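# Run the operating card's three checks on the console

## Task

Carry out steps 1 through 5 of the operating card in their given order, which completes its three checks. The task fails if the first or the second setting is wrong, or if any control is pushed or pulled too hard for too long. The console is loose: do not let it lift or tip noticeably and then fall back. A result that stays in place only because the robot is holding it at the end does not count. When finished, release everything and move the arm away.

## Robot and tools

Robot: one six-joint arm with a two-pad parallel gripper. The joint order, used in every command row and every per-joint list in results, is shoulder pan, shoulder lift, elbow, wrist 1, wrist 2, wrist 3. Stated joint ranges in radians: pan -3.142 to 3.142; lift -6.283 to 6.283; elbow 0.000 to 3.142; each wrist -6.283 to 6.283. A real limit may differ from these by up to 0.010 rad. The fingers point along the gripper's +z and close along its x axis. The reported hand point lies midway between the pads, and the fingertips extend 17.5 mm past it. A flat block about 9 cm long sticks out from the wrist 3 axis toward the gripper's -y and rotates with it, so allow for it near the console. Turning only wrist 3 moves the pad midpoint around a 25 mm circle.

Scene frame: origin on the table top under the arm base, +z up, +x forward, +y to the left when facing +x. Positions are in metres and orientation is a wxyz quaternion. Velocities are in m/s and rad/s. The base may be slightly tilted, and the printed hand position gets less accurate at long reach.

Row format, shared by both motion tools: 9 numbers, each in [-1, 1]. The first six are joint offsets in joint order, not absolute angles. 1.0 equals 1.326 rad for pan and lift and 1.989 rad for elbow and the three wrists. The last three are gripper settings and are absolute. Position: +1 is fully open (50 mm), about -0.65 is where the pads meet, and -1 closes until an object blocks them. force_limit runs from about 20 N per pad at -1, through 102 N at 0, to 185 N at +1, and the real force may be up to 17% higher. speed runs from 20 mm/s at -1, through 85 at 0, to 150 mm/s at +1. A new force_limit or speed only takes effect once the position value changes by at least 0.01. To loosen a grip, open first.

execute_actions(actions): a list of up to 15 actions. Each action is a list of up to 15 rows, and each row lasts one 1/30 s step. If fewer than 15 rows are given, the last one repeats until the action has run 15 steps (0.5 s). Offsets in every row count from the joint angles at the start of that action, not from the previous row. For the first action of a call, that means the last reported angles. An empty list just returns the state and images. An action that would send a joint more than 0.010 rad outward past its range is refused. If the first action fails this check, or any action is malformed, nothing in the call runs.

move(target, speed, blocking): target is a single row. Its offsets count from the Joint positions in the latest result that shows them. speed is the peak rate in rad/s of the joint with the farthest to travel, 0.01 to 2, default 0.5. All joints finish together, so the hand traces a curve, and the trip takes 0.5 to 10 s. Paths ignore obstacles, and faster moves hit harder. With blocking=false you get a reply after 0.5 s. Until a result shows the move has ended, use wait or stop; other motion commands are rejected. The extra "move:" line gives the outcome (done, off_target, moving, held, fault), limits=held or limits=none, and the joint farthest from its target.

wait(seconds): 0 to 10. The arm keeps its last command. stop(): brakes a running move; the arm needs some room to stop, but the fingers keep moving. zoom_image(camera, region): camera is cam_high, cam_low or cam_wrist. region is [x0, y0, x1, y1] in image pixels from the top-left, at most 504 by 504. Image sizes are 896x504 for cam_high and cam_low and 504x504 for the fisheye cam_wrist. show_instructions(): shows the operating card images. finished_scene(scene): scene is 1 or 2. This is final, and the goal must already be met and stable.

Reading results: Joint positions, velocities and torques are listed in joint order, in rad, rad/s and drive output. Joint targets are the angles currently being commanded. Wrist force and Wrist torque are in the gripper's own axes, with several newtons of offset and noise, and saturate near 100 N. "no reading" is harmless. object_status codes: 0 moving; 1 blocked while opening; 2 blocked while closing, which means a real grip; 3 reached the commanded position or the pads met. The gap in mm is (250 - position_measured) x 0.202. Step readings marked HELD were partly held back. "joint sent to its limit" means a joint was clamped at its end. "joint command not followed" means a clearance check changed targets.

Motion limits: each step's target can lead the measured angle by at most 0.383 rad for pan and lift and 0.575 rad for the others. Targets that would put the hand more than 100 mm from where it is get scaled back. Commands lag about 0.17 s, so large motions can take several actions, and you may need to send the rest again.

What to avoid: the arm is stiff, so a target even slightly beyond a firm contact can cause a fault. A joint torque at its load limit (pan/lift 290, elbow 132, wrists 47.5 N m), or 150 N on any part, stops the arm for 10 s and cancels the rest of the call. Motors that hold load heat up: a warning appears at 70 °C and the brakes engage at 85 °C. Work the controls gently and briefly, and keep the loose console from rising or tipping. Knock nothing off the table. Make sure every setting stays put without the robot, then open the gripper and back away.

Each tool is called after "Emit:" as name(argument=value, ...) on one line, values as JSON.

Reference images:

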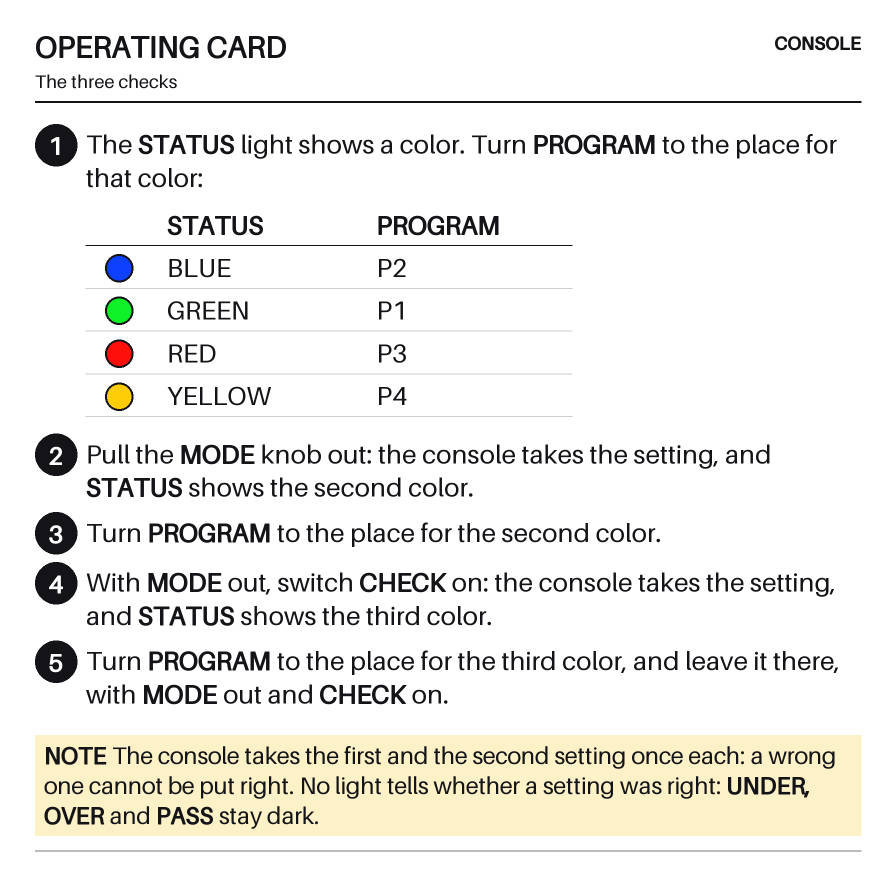

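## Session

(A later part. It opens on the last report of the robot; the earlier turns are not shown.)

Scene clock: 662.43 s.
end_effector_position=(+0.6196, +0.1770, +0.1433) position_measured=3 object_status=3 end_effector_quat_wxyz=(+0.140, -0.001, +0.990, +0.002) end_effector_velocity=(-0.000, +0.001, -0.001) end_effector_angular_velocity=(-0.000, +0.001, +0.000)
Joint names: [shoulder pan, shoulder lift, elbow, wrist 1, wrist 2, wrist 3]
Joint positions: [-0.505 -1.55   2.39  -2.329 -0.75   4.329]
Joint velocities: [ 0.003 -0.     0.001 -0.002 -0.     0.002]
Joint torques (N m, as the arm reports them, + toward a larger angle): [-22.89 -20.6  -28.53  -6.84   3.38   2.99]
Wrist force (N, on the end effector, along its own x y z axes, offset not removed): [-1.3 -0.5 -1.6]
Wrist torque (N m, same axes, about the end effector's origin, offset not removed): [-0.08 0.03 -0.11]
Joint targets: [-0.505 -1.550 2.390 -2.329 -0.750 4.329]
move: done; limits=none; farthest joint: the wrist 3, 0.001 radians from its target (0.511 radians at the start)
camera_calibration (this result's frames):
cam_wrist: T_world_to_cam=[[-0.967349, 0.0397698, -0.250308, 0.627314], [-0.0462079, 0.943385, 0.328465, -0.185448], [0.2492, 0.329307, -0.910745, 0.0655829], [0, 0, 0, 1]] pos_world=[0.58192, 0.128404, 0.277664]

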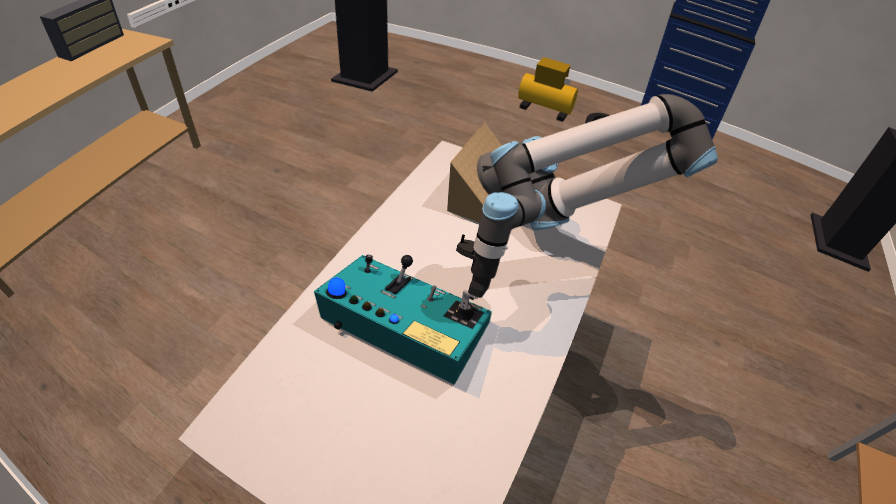

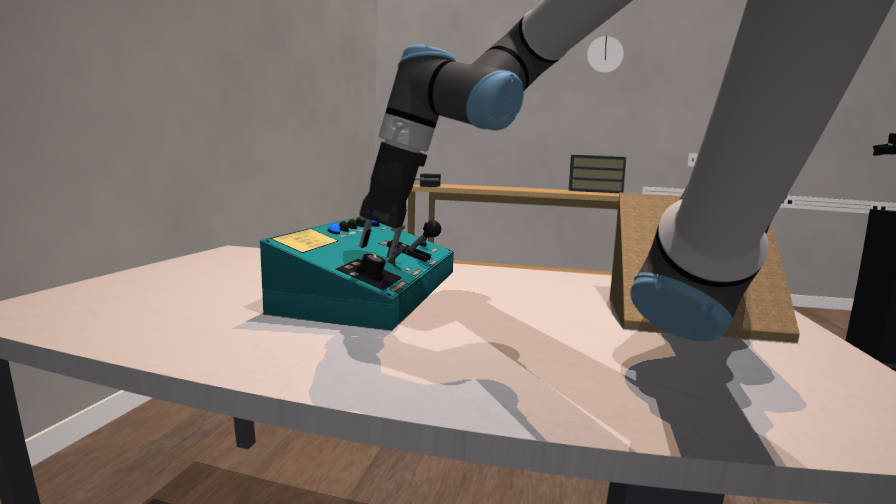

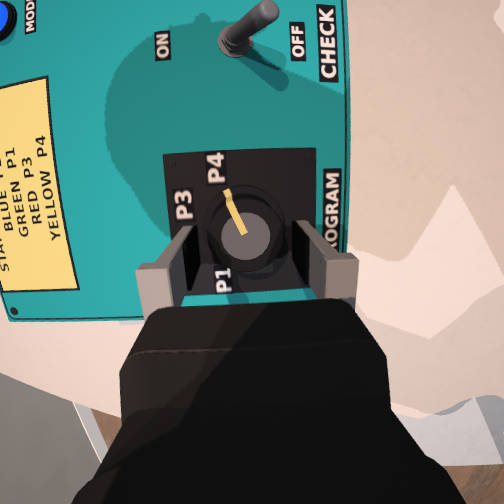

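Emit:
move(target=[0.0311,0.0418,0.0045,-0.0545,0.0012,0.0303,1,-0.6,0], speed=0.25)

Emit:
execute_actions(actions=[[[0,0,0,0,0,0,-1,-0.7,-0.6]]])

Scene clock: 671.40 s.
end_effector_position=(+0.6277, +0.1769, +0.1153) position_measured=3 object_status=3 end_effector_quat_wxyz=(+0.140, -0.001, +0.990, +0.002) end_effector_velocity=(+0.001, +0.000, -0.000) end_effector_angular_velocity=(-0.003, -0.000, +0.002)
Joint names: [shoulder pan, shoulder lift, elbow, wrist 1, wrist 2, wrist 3]
Joint positions: [-0.464 -1.494  2.399 -2.437 -0.748  4.389]
Joint velocities: [ 0.002  0.001 -0.001 -0.004 -0.002  0.001]
Joint torques (N m, as the arm reports them, + toward a larger angle): [-22.94  -2.25 -26.57  -7.1    3.49   2.68]
Wrist force (N, on the end effector, along its own x y z axes, offset not removed): [0.5 -1.5 2.5]
Wrist torque (N m, same axes, about the end effector's origin, offset not removed): [-0.08 -0.28 -0.09]
Joint targets: [-0.464 -1.494 2.399 -2.437 -0.748 4.389]
move: done; limits=none; farthest joint: the shoulder pan, 0.001 radians from its target (0.041 radians at the start)
camera_calibration (this result's frames):
cam_wrist: T_world_to_cam=[[-0.967397, 0.0397639, -0.250125, 0.628092], [-0.0461346, 0.943407, 0.328412, -0.17583], [0.249029, 0.329244, -0.910815, 0.0382177], [0, 0, 0, 1]] pos_world=[0.589985, 0.128321, 0.249655]

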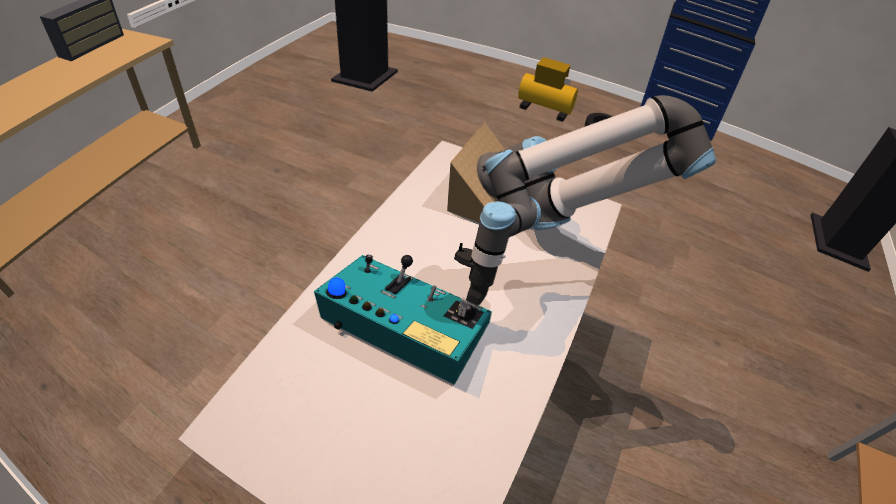

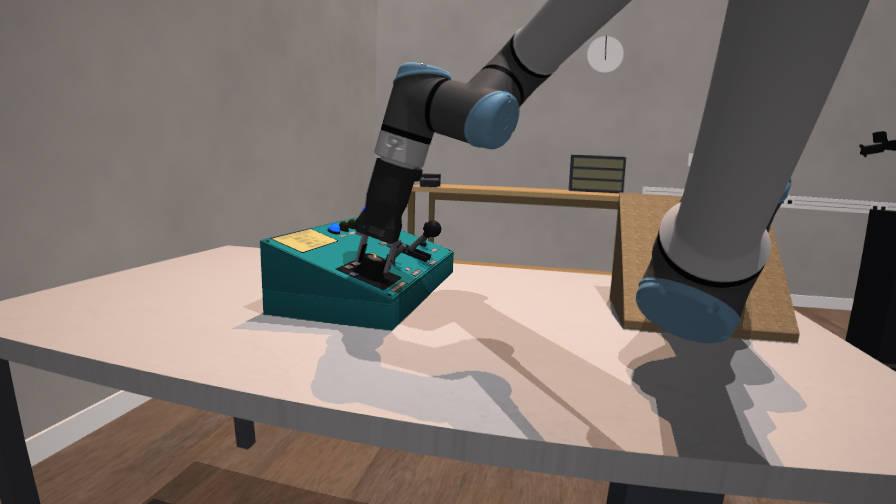

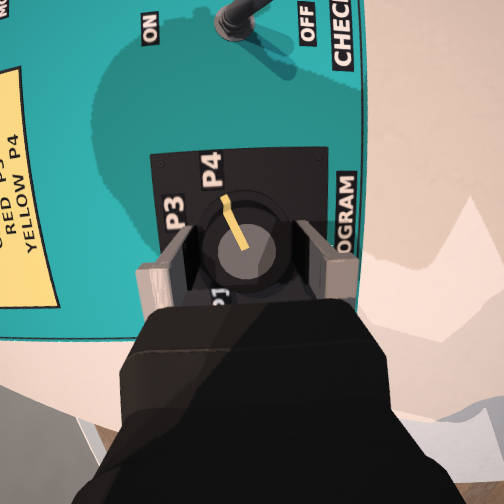

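Scene clock: 671.90 s.
end_effector_position=(+0.6277, +0.1769, +0.1152) position_measured=37 object_status=2 end_effector_quat_wxyz=(+0.140, -0.001, +0.990, +0.002) end_effector_velocity=(+0.001, +0.000, +0.000) end_effector_angular_velocity=(-0.000, -0.001, +0.002)
Joint names: [shoulder pan, shoulder lift, elbow, wrist 1, wrist 2, wrist 3]
Joint positions: [-0.464 -1.494  2.399 -2.437 -0.748  4.389]
Joint velocities: [ 0.     0.    -0.001 -0.001  0.001 -0.001]
Joint torques (N m, as the arm reports them, + toward a larger angle): [-35.65  -7.57 -33.14  -3.93   3.52   0.19]
Wrist force (N, on the end effector, along its own x y z axes, offset not removed): [3.5 -1.6 -2.1]
Wrist torque (N m, same axes, about the end effector's origin, offset not removed): [-0.37 0.00 -0.05]
Joint targets: [-0.464 -1.494 2.399 -2.437 -0.748 4.389]
Step readings (joint positions):
0: [-0.464 -1.494 2.399 -2.437 -0.748 4.389]
1: [-0.464 -1.494 2.399 -2.437 -0.748 4.389]
2: [-0.464 -1.494 2.399 -2.437 -0.748 4.389]
4: [-0.464 -1.494 2.399 -2.437 -0.748 4.389]
8: [-0.464 -1.494 2.399 -2.437 -0.748 4.389]
15: Joint positions above
camera_calibration (this result's frames):
cam_wrist: T_world_to_cam=[[-0.967402, 0.0397904, -0.250102, 0.628062], [-0.046105, 0.943403, 0.328427, -0.17583], [0.249015, 0.329252, -0.910815, 0.0381863], [0, 0, 0, 1]] pos_world=[0.589972, 0.128315, 0.249608]

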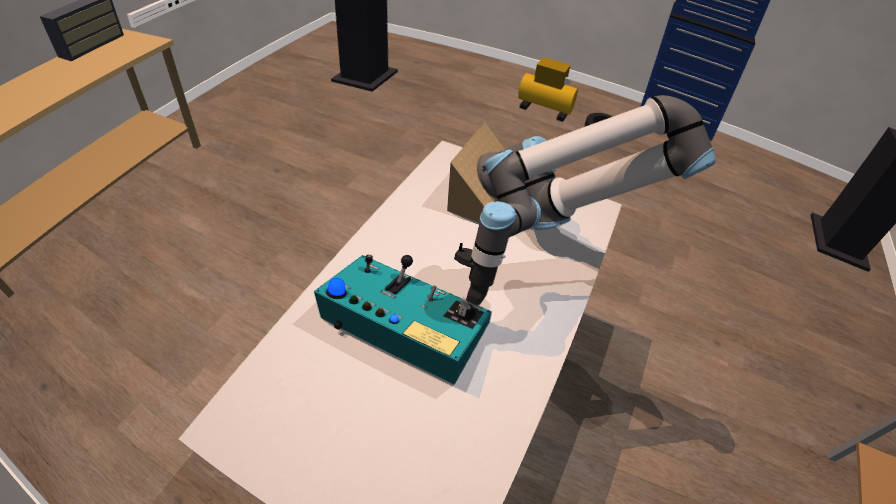

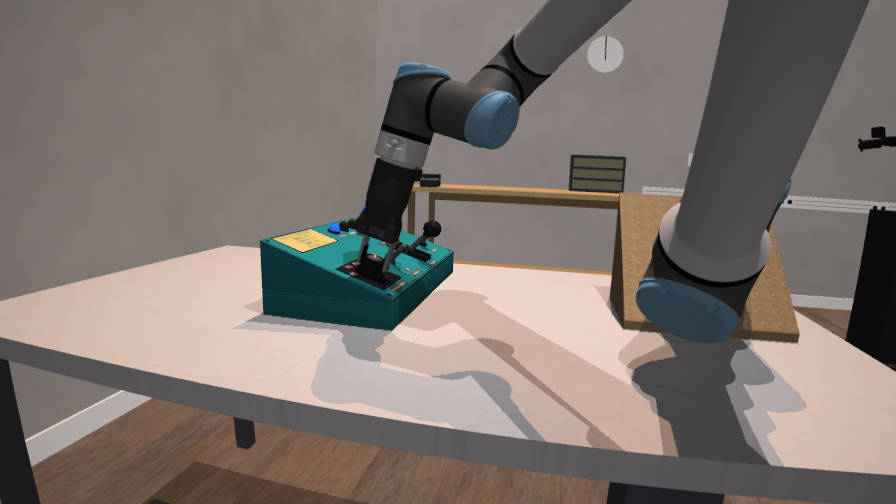

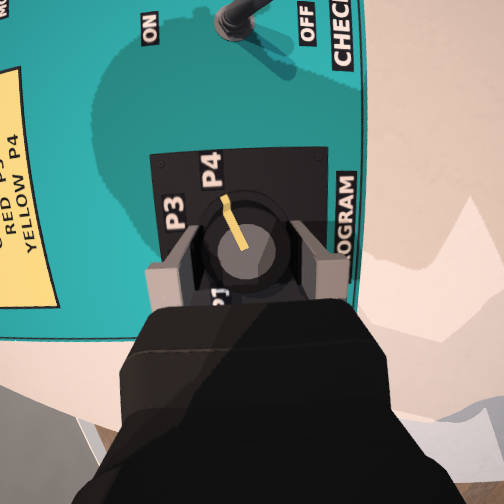

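Emit:
move(target=[-0.00483,-0.00748,0.00902,-0.00057,-0.00013,-0.20216,-1,-0.7,-0.6], speed=0.8)

Emit:
move(target=[-0.0079,-0.00293,0.00807,-0.00045,-0.00026,-0.20516,-1,-0.7,-0.6], speed=0.8)

Scene clock: 679.87 s.
end_effector_position=(+0.6277, +0.1769, +0.1152) position_measured=37 object_status=2 end_effector_quat_wxyz=(+0.138, -0.194, +0.971, -0.025) end_effector_velocity=(-0.000, -0.001, +0.000) end_effector_angular_velocity=(-0.002, +0.001, -0.000)
Joint names: [shoulder pan, shoulder lift, elbow, wrist 1, wrist 2, wrist 3]
Joint positions: [-0.471 -1.504  2.417 -2.438 -0.748  3.987]
Joint velocities: [-0.    -0.     0.     0.001 -0.002 -0.001]
Joint torques (N m, as the arm reports them, + toward a larger angle): [-49.51 -20.76 -27.8   -6.78  -3.06  -1.4 ]
Wrist force (N, on the end effector, along its own x y z axes, offset not removed): [2.4 0.3 -3.9]
Wrist torque (N m, same axes, about the end effector's origin, offset not removed): [-0.29 -0.12 -0.08]
Joint targets: [-0.471 -1.504 2.417 -2.438 -0.748 3.987]
move: done; limits=none; farthest joint: the shoulder pan, 0.000 radians from its target (0.006 radians at the start)
camera_calibration (this result's frames):
cam_wrist: T_world_to_cam=[[-0.908703, -0.345017, -0.234994, 0.657539], [-0.396479, 0.889481, 0.227219, 0.0652846], [0.130628, 0.299645, -0.945066, 0.121662], [0, 0, 0, 1]] pos_world=[0.607499, 0.132337, 0.254662]

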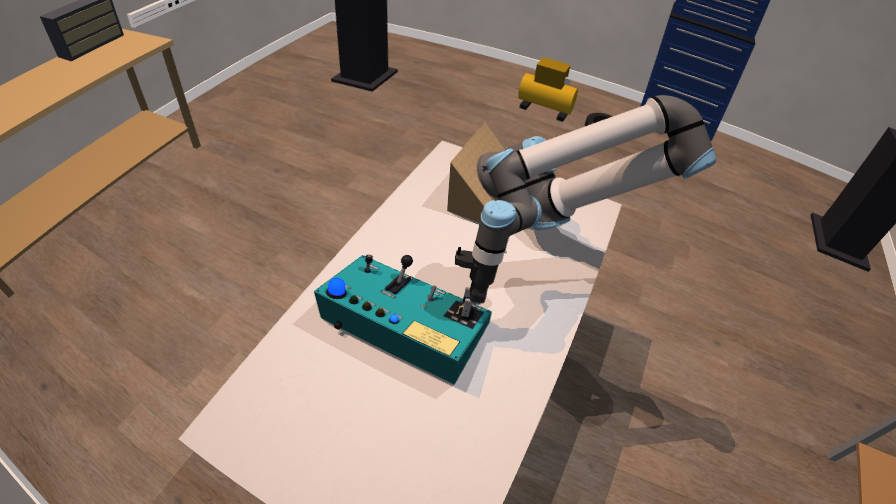

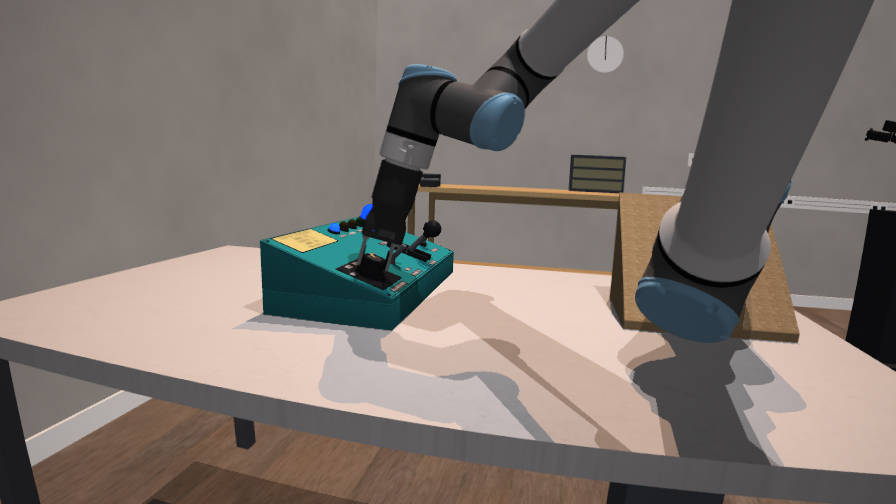

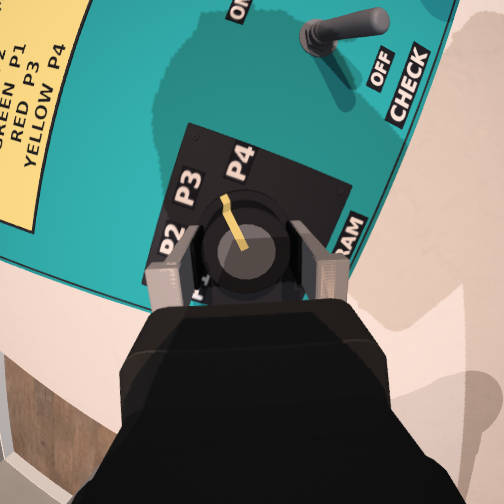

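Scene clock: 681.23 s.
end_effector_position=(+0.6277, +0.1769, +0.1152) position_measured=37 object_status=2 end_effector_quat_wxyz=(+0.130, -0.380, +0.915, -0.052) end_effector_velocity=(+0.001, +0.001, +0.001) end_effector_angular_velocity=(-0.002, -0.002, +0.003)
Joint names: [shoulder pan, shoulder lift, elbow, wrist 1, wrist 2, wrist 3]
Joint positions: [-0.481 -1.508  2.433 -2.439 -0.749  3.58 ]
Joint velocities: [-0.    -0.001 -0.001 -0.     0.    -0.002]
Joint torques (N m, as the arm reports them, + toward a larger angle): [-47.49 -19.83 -24.17  -6.37  -1.1   -1.36]
Wrist force (N, on the end effector, along its own x y z axes, offset not removed): [-3.6 -1.2 -1.4]
Wrist torque (N m, same axes, about the end effector's origin, offset not removed): [0.14 0.68 0.03]
Joint targets: [-0.481 -1.508 2.433 -2.439 -0.749 3.579]
move: done; limits=none; farthest joint: the wrist 3, 0.001 radians from its target (0.408 radians at the start)
camera_calibration (this result's frames):
cam_wrist: T_world_to_cam=[[-0.713152, -0.677466, -0.180151, 0.587258], [-0.700273, 0.700256, 0.13878, 0.299627], [0.0321332, 0.225126, -0.9738, 0.199963], [0, 0, 0, 1]] pos_world=[0.622199, 0.143015, 0.258937]

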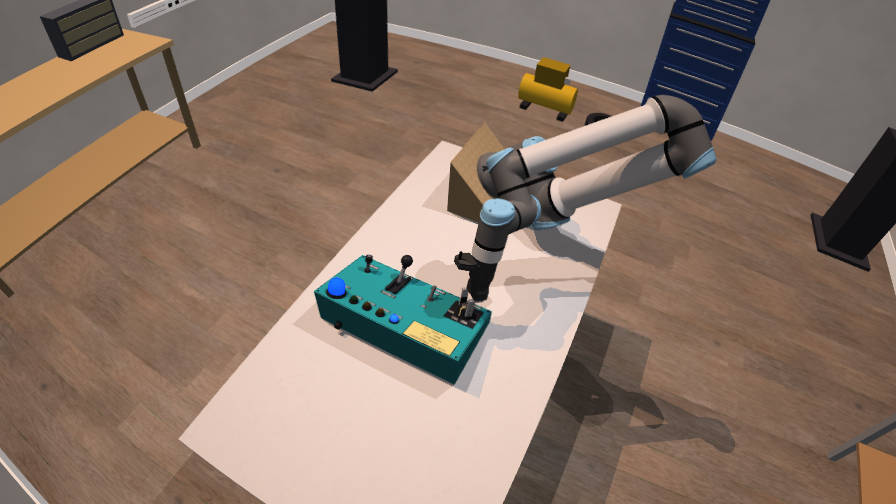

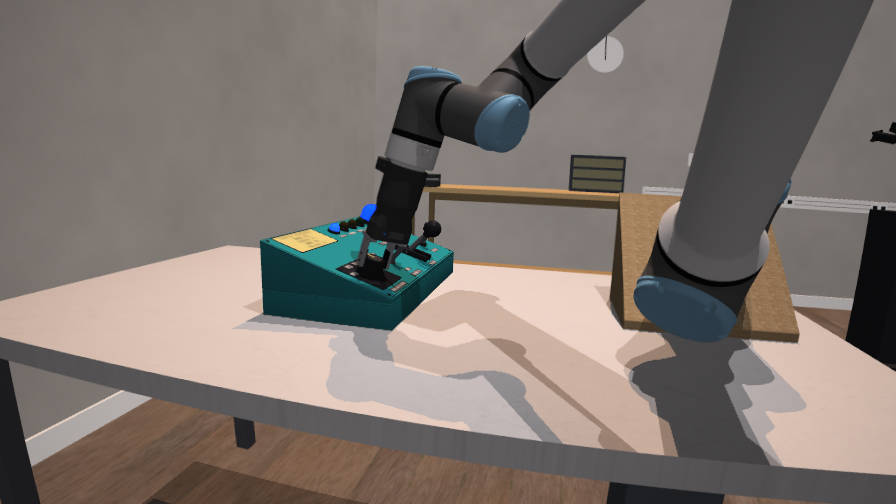

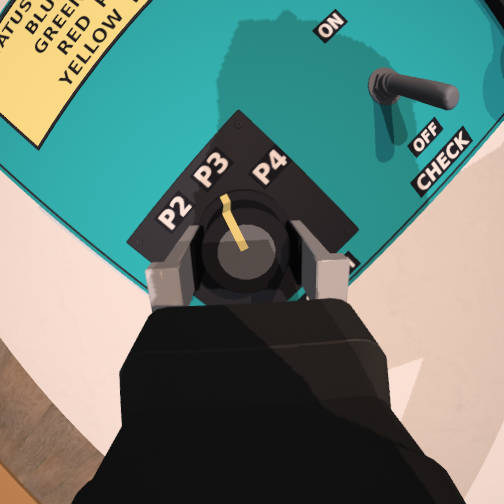

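Emit:
move(target=[-0.00975,0.00235,0.00583,-0.00042,-0.0004,-0.20696,-1,-0.7,-0.6], speed=0.8)

Emit:
move(target=[-0.00994,0.00739,0.00264,-0.00048,-0.00051,-0.20713,-1,-0.7,-0.6], speed=0.8)

Emit:
execute_actions(actions=[[[0,0,0,0,0,0,1,-0.7,0]]])

Scene clock: 695.43 s.
end_effector_position=(+0.6277, +0.1769, +0.1152) position_measured=37 object_status=2 end_effector_quat_wxyz=(+0.117, -0.551, +0.823, -0.076) end_effector_velocity=(-0.000, -0.000, -0.000) end_effector_angular_velocity=(-0.002, +0.001, +0.003)
Joint names: [shoulder pan, shoulder lift, elbow, wrist 1, wrist 2, wrist 3]
Joint positions: [-0.494 -1.505  2.445 -2.44  -0.75   3.169]
Joint velocities: [-0.    -0.     0.     0.    -0.001 -0.004]
Joint torques (N m, as the arm reports them, + toward a larger angle): [-54.59   2.55 -22.91  -4.86  -4.25  -1.29]
Wrist force (N, on the end effector, along its own x y z axes, offset not removed): [-10.5 -9.6 12.4]
Wrist torque (N m, same axes, about the end effector's origin, offset not removed): [-0.28 1.42 -0.01]
Joint targets: [-0.494 -1.505 2.445 -2.440 -0.750 3.168]
move: done; limits=none; farthest joint: the shoulder pan, 0.000 radians from its target (0.013 radians at the start)
camera_calibration (this result's frames):
cam_wrist: T_world_to_cam=[[-0.410377, -0.907057, -0.0940128, 0.427912], [-0.911374, 0.404392, 0.0765788, 0.491621], [-0.0314433, 0.117107, -0.992621, 0.261141], [0, 0, 0, 1]] pos_world=[0.631867, 0.158752, 0.261796]

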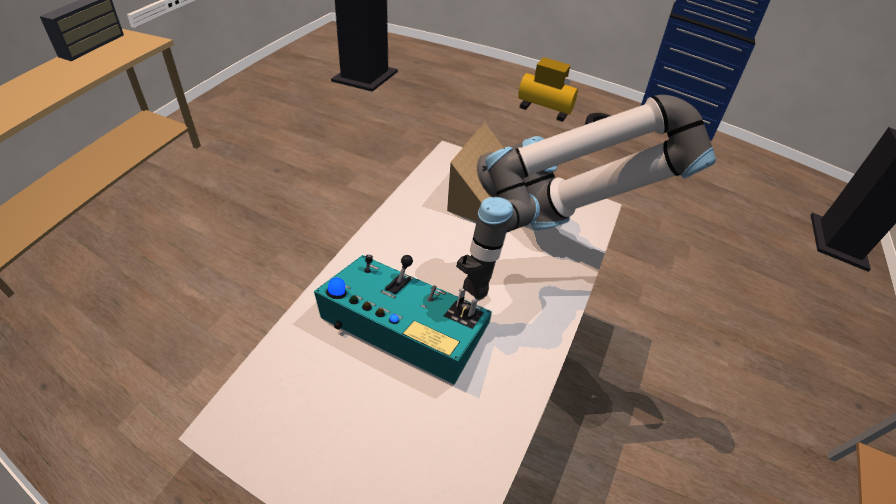

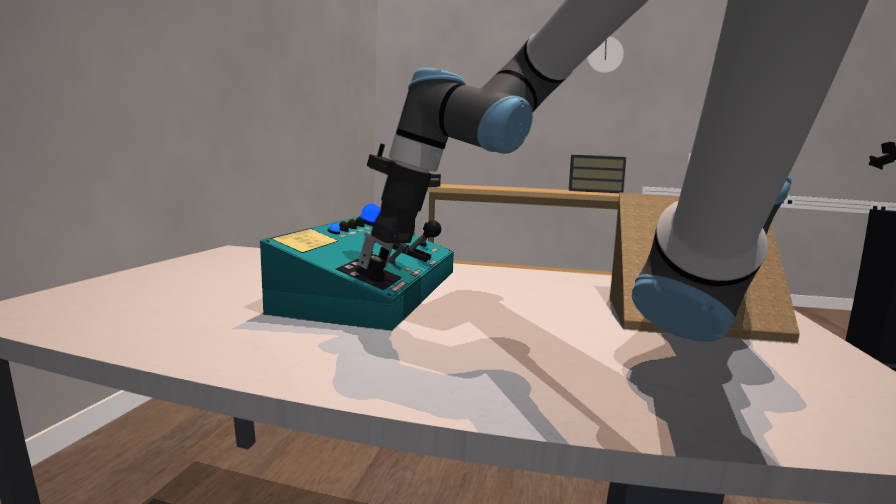

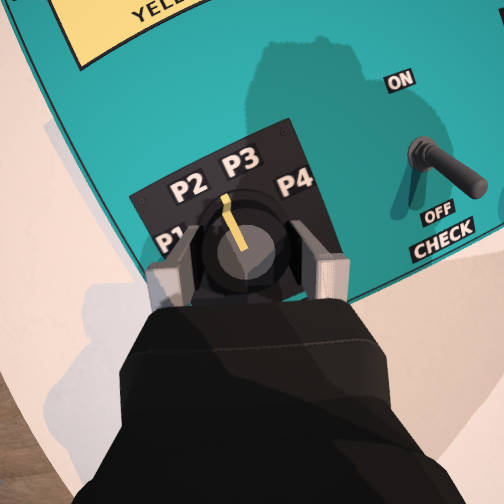

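Scene clock: 696.80 s.
end_effector_position=(+0.6277, +0.1769, +0.1152) position_measured=37 object_status=2 end_effector_quat_wxyz=(-0.100, +0.700, -0.700, +0.097) end_effector_velocity=(-0.000, +0.000, -0.000) end_effector_angular_velocity=(-0.001, -0.000, +0.003)
Joint names: [shoulder pan, shoulder lift, elbow, wrist 1, wrist 2, wrist 3]
Joint positions: [-0.507 -1.495  2.45  -2.441 -0.751  2.757]
Joint velocities: [ 0.    -0.001  0.001  0.     0.    -0.004]
Joint torques (N m, as the arm reports them, + toward a larger angle): [-50.82   3.54 -24.96  -5.27  -1.73  -1.32]
Wrist force (N, on the end effector, along its own x y z axes, offset not removed): [-5.2 -8.0 8.9]
Wrist torque (N m, same axes, about the end effector's origin, offset not removed): [-0.15 1.46 0.15]
Joint targets: [-0.507 -1.495 2.450 -2.441 -0.751 2.757]
move: done; limits=none; farthest joint: the shoulder pan, 0.000 radians from its target (0.013 radians at the start)
camera_calibration (this result's frames):
cam_wrist: T_world_to_cam=[[-0.0464228, -0.998867, 0.0104729, 0.203665], [-0.997645, 0.0468909, 0.0500566, 0.612056], [-0.050491, -0.00812448, -0.998691, 0.295957], [0, 0, 0, 1]] pos_world=[0.635013, 0.177138, 0.2628]

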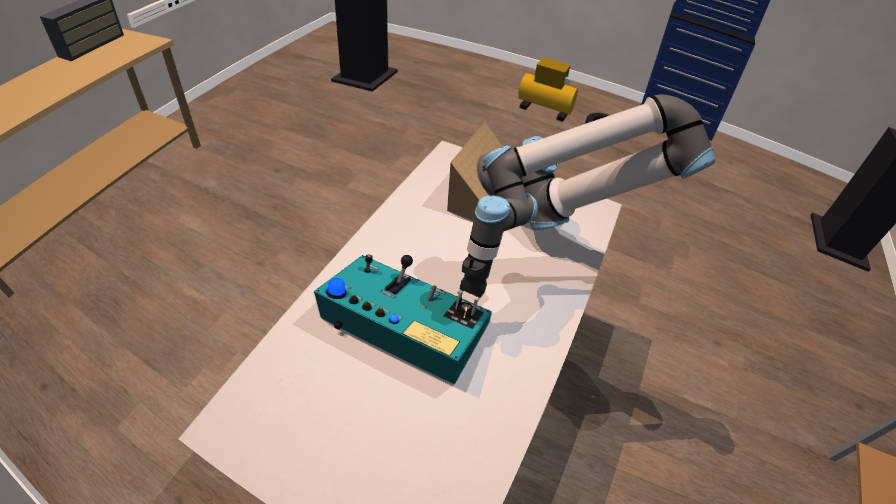

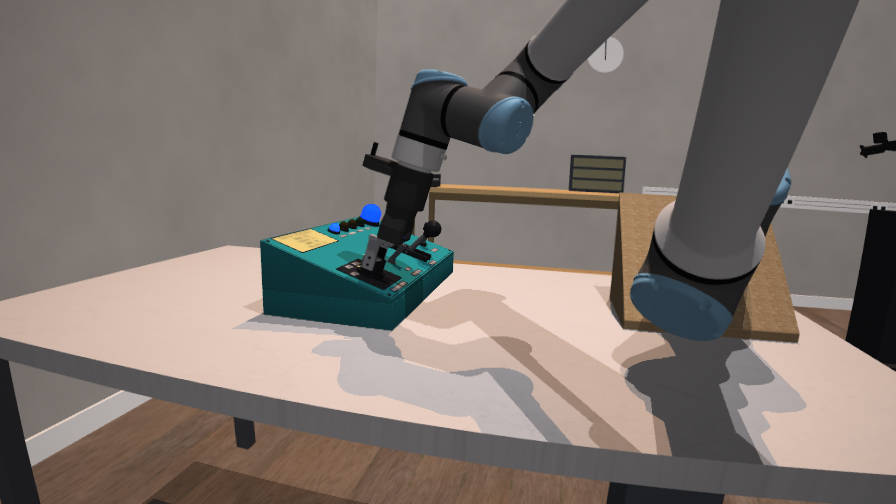

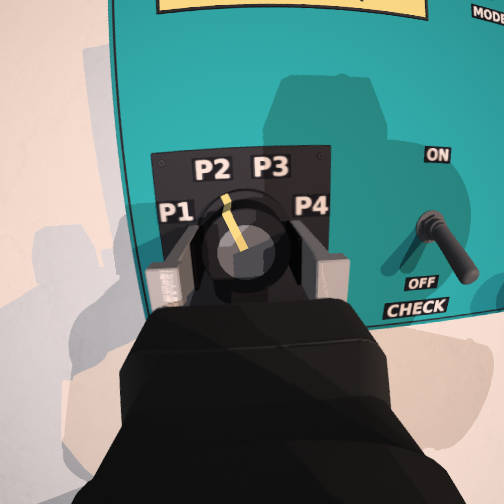

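Scene clock: 697.30 s.
end_effector_position=(+0.6276, +0.1769, +0.1152) position_measured=3 object_status=3 end_effector_quat_wxyz=(-0.100, +0.700, -0.700, +0.097) end_effector_velocity=(+0.001, -0.000, +0.000) end_effector_angular_velocity=(+0.001, -0.001, -0.001)
Joint names: [shoulder pan, shoulder lift, elbow, wrist 1, wrist 2, wrist 3]
Joint positions: [-0.507 -1.495  2.45  -2.441 -0.751  2.757]
Joint velocities: [-0.001  0.001 -0.001 -0.001  0.001  0.001]
Joint torques (N m, as the arm reports them, + toward a larger angle): [-45.11   0.49 -32.86  -5.44  -1.71   3.28]
Wrist force (N, on the end effector, along its own x y z axes, offset not removed): [-0.8 -3.4 -2.2]
Wrist torque (N m, same axes, about the end effector's origin, offset not removed): [-0.49 -0.04 0.02]
Joint targets: [-0.507 -1.495 2.450 -2.441 -0.751 2.757]
Step readings (joint positions):
0: [-0.507 -1.495 2.450 -2.441 -0.751 2.757]
1: [-0.507 -1.495 2.450 -2.441 -0.751 2.757]
2: [-0.507 -1.495 2.450 -2.441 -0.751 2.757]
4: [-0.507 -1.495 2.450 -2.441 -0.751 2.757]
8: [-0.507 -1.495 2.450 -2.441 -0.751 2.757]
15: Joint positions above
camera_calibration (this result's frames):
cam_wrist: T_world_to_cam=[[-0.0463845, -0.998869, 0.0104746, 0.203629], [-0.997646, 0.0468528, 0.0500781, 0.612036], [-0.0505122, -0.00812706, -0.99869, 0.29595], [0, 0, 0, 1]] pos_world=[0.63499, 0.177129, 0.262779]

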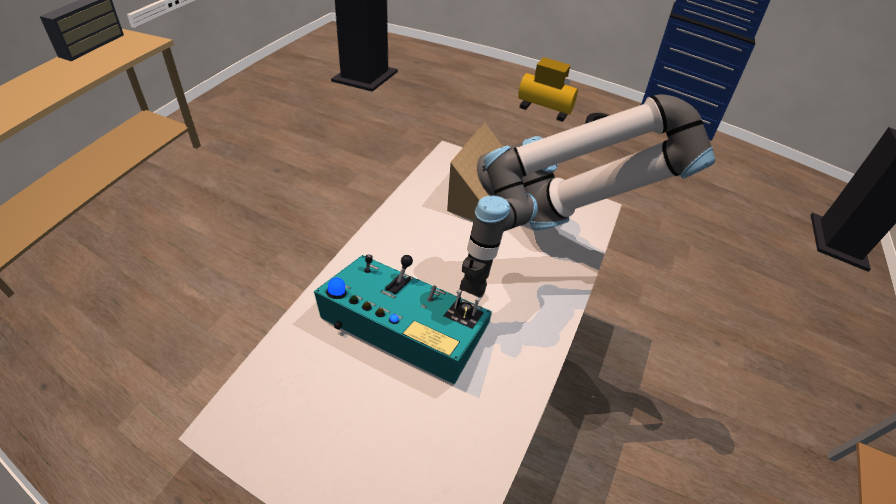

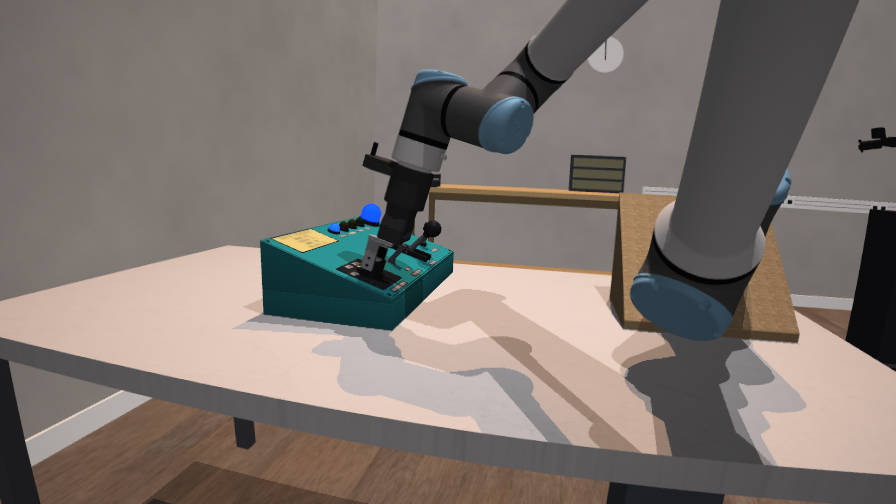

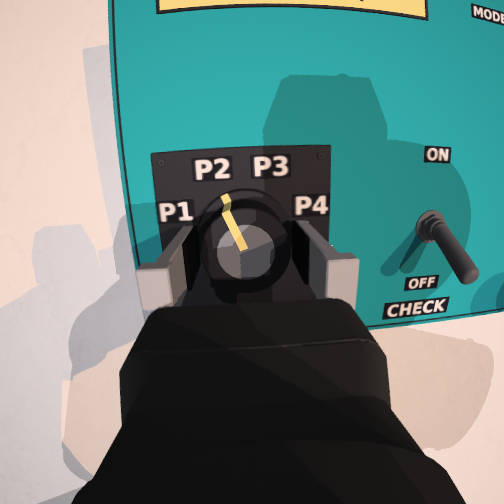

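Emit:
move(target=[-0.03298,-0.06293,0.03508,0.03022,-0.00233,-0.03198,1,-0.7,0], speed=0.25)

Emit:
move(target=[-0.10985,0.13766,-0.00018,-0.01743,-0.01485,-0.10313,-1,-0.7,0.5], speed=0.3)

Emit:
zoom_image(camera="cam_low", region=[350, 190, 470, 310])

Scene clock: 747.70 s.
end_effector_position=(+0.5848, +0.1769, +0.1162) position_measured=3 object_status=3 end_effector_quat_wxyz=(-0.100, +0.700, -0.700, +0.097) end_effector_velocity=(-0.001, +0.000, -0.000) end_effector_angular_velocity=(+0.002, -0.000, -0.000)
Joint names: [shoulder pan, shoulder lift, elbow, wrist 1, wrist 2, wrist 3]
Joint positions: [-0.551 -1.578  2.52  -2.381 -0.755  2.694]
Joint velocities: [-0.001 -0.002  0.002  0.002  0.001 -0.001]
Joint torques (N m, as the arm reports them, + toward a larger angle): [-46.23 -12.81 -26.84  -0.6   -3.25  -0.74]
Wrist force (N, on the end effector, along its own x y z axes, offset not removed): [-2.3 -3.0 2.2]
Wrist torque (N m, same axes, about the end effector's origin, offset not removed): [-0.34 0.27 -0.01]
Joint targets: [-0.551 -1.579 2.520 -2.380 -0.755 2.693]
move: done; limits=none; farthest joint: the shoulder pan, 0.000 radians from its target (0.043 radians at the start)
camera_calibration (this result's frames):
cam_wrist: T_world_to_cam=[[-0.0463639, -0.998871, 0.0103777, 0.201641], [-0.997647, 0.0468274, 0.0500787, 0.569288], [-0.0505081, -0.00803144, -0.998691, 0.294729], [0, 0, 0, 1]] pos_world=[0.592183, 0.177122, 0.263742]

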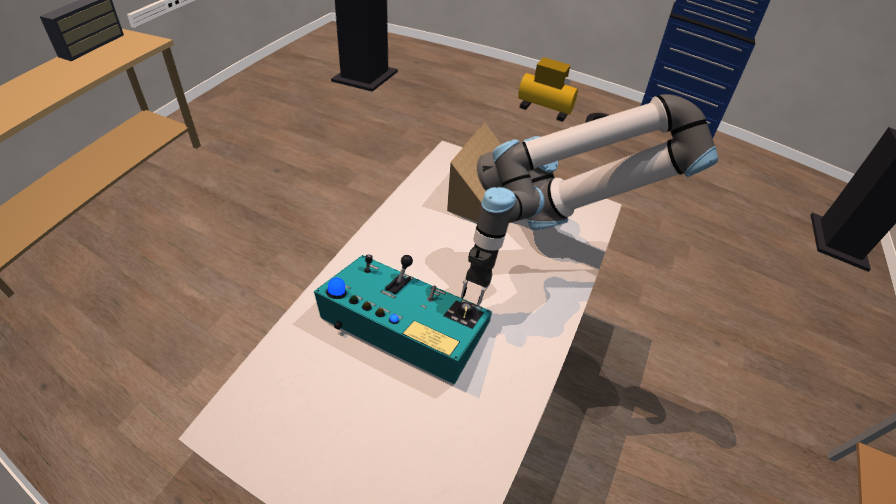

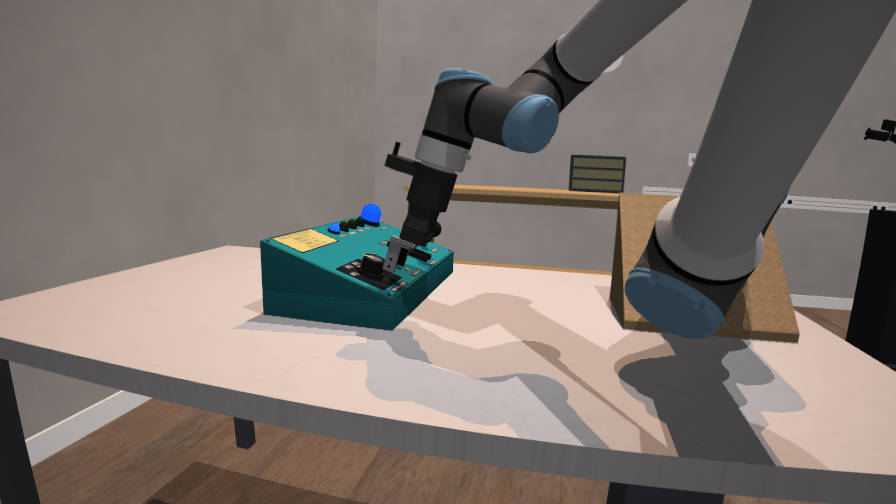

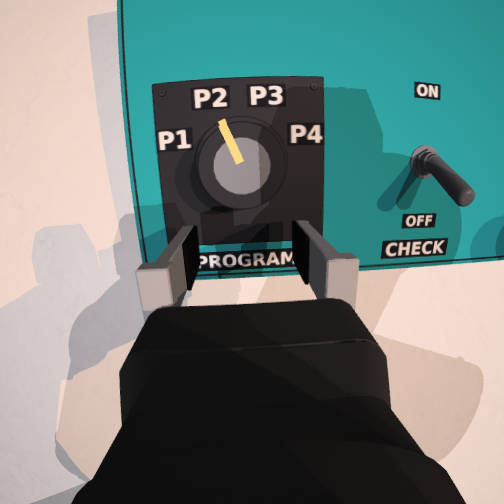

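Scene clock: 749.07 s.
end_effector_position=(+0.5849, +0.0641, +0.1157) position_measured=252 object_status=3 end_effector_quat_wxyz=(-0.101, +0.700, -0.700, +0.097) end_effector_velocity=(-0.001, -0.002, -0.001) end_effector_angular_velocity=(+0.001, +0.001, -0.000)
Joint names: [shoulder pan, shoulder lift, elbow, wrist 1, wrist 2, wrist 3]
Joint positions: [-0.696 -1.396  2.519 -2.415 -0.785  2.489]
Joint velocities: [-0.002  0.003  0.001 -0.001 -0.    -0.003]
Joint torques (N m, as the arm reports them, + toward a larger angle): [-51.18   6.43 -43.95  -7.23  -2.91  -1.  ]
Wrist force (N, on the end effector, along its own x y z axes, offset not removed): [-1.2 0.5 0.3]
Wrist torque (N m, same axes, about the end effector's origin, offset not removed): [0.11 0.02 0.06]
Joint targets: [-0.696 -1.396 2.519 -2.415 -0.785 2.489]
move: done; limits=none; farthest joint: the shoulder lift, 0.001 radians from its target (0.183 radians at the start)
camera_calibration (this result's frames):
cam_wrist: T_world_to_cam=[[-0.0462376, -0.998879, 0.0101693, 0.0889439], [-0.997657, 0.0466902, 0.0500115, 0.574683], [-0.0504302, -0.0078331, -0.998697, 0.293317], [0, 0, 0, 1]] pos_world=[0.592241, 0.0643096, 0.263289]

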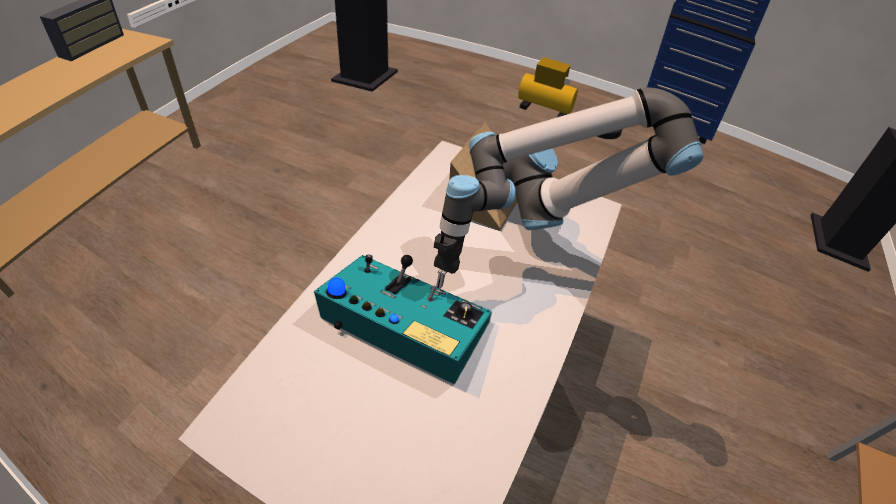

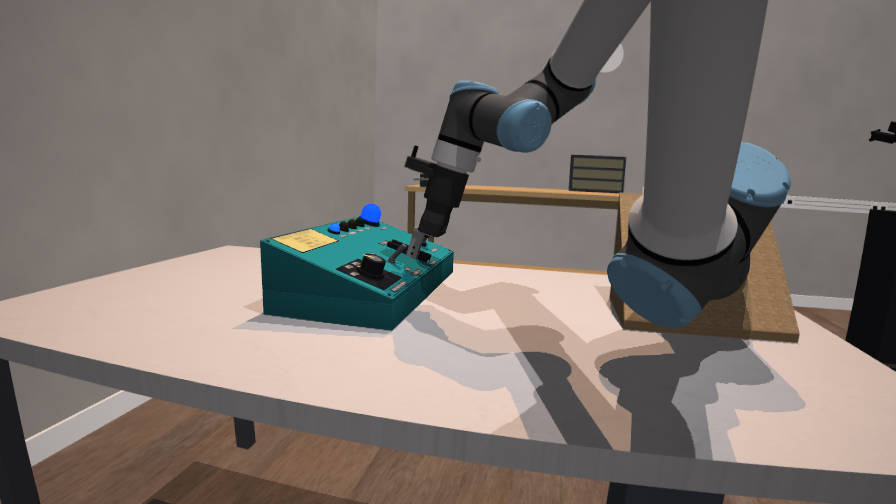

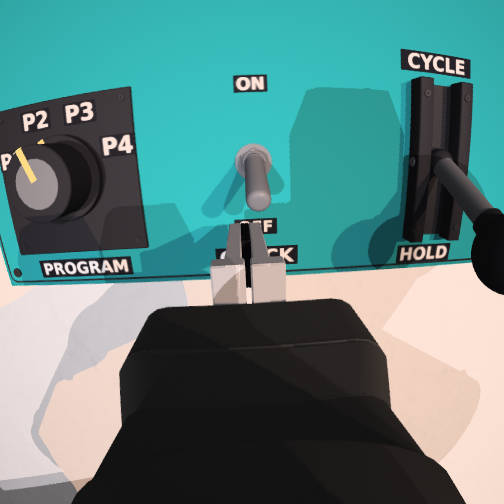

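Region (350, 190, 470, 310) of cam_low's 896x504 image, scaled by 4.200, with more detail than that image has.

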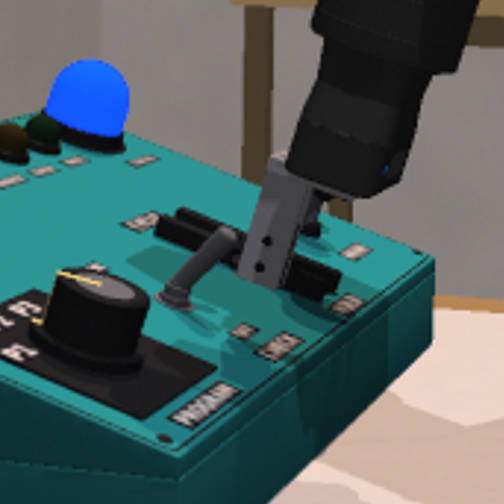

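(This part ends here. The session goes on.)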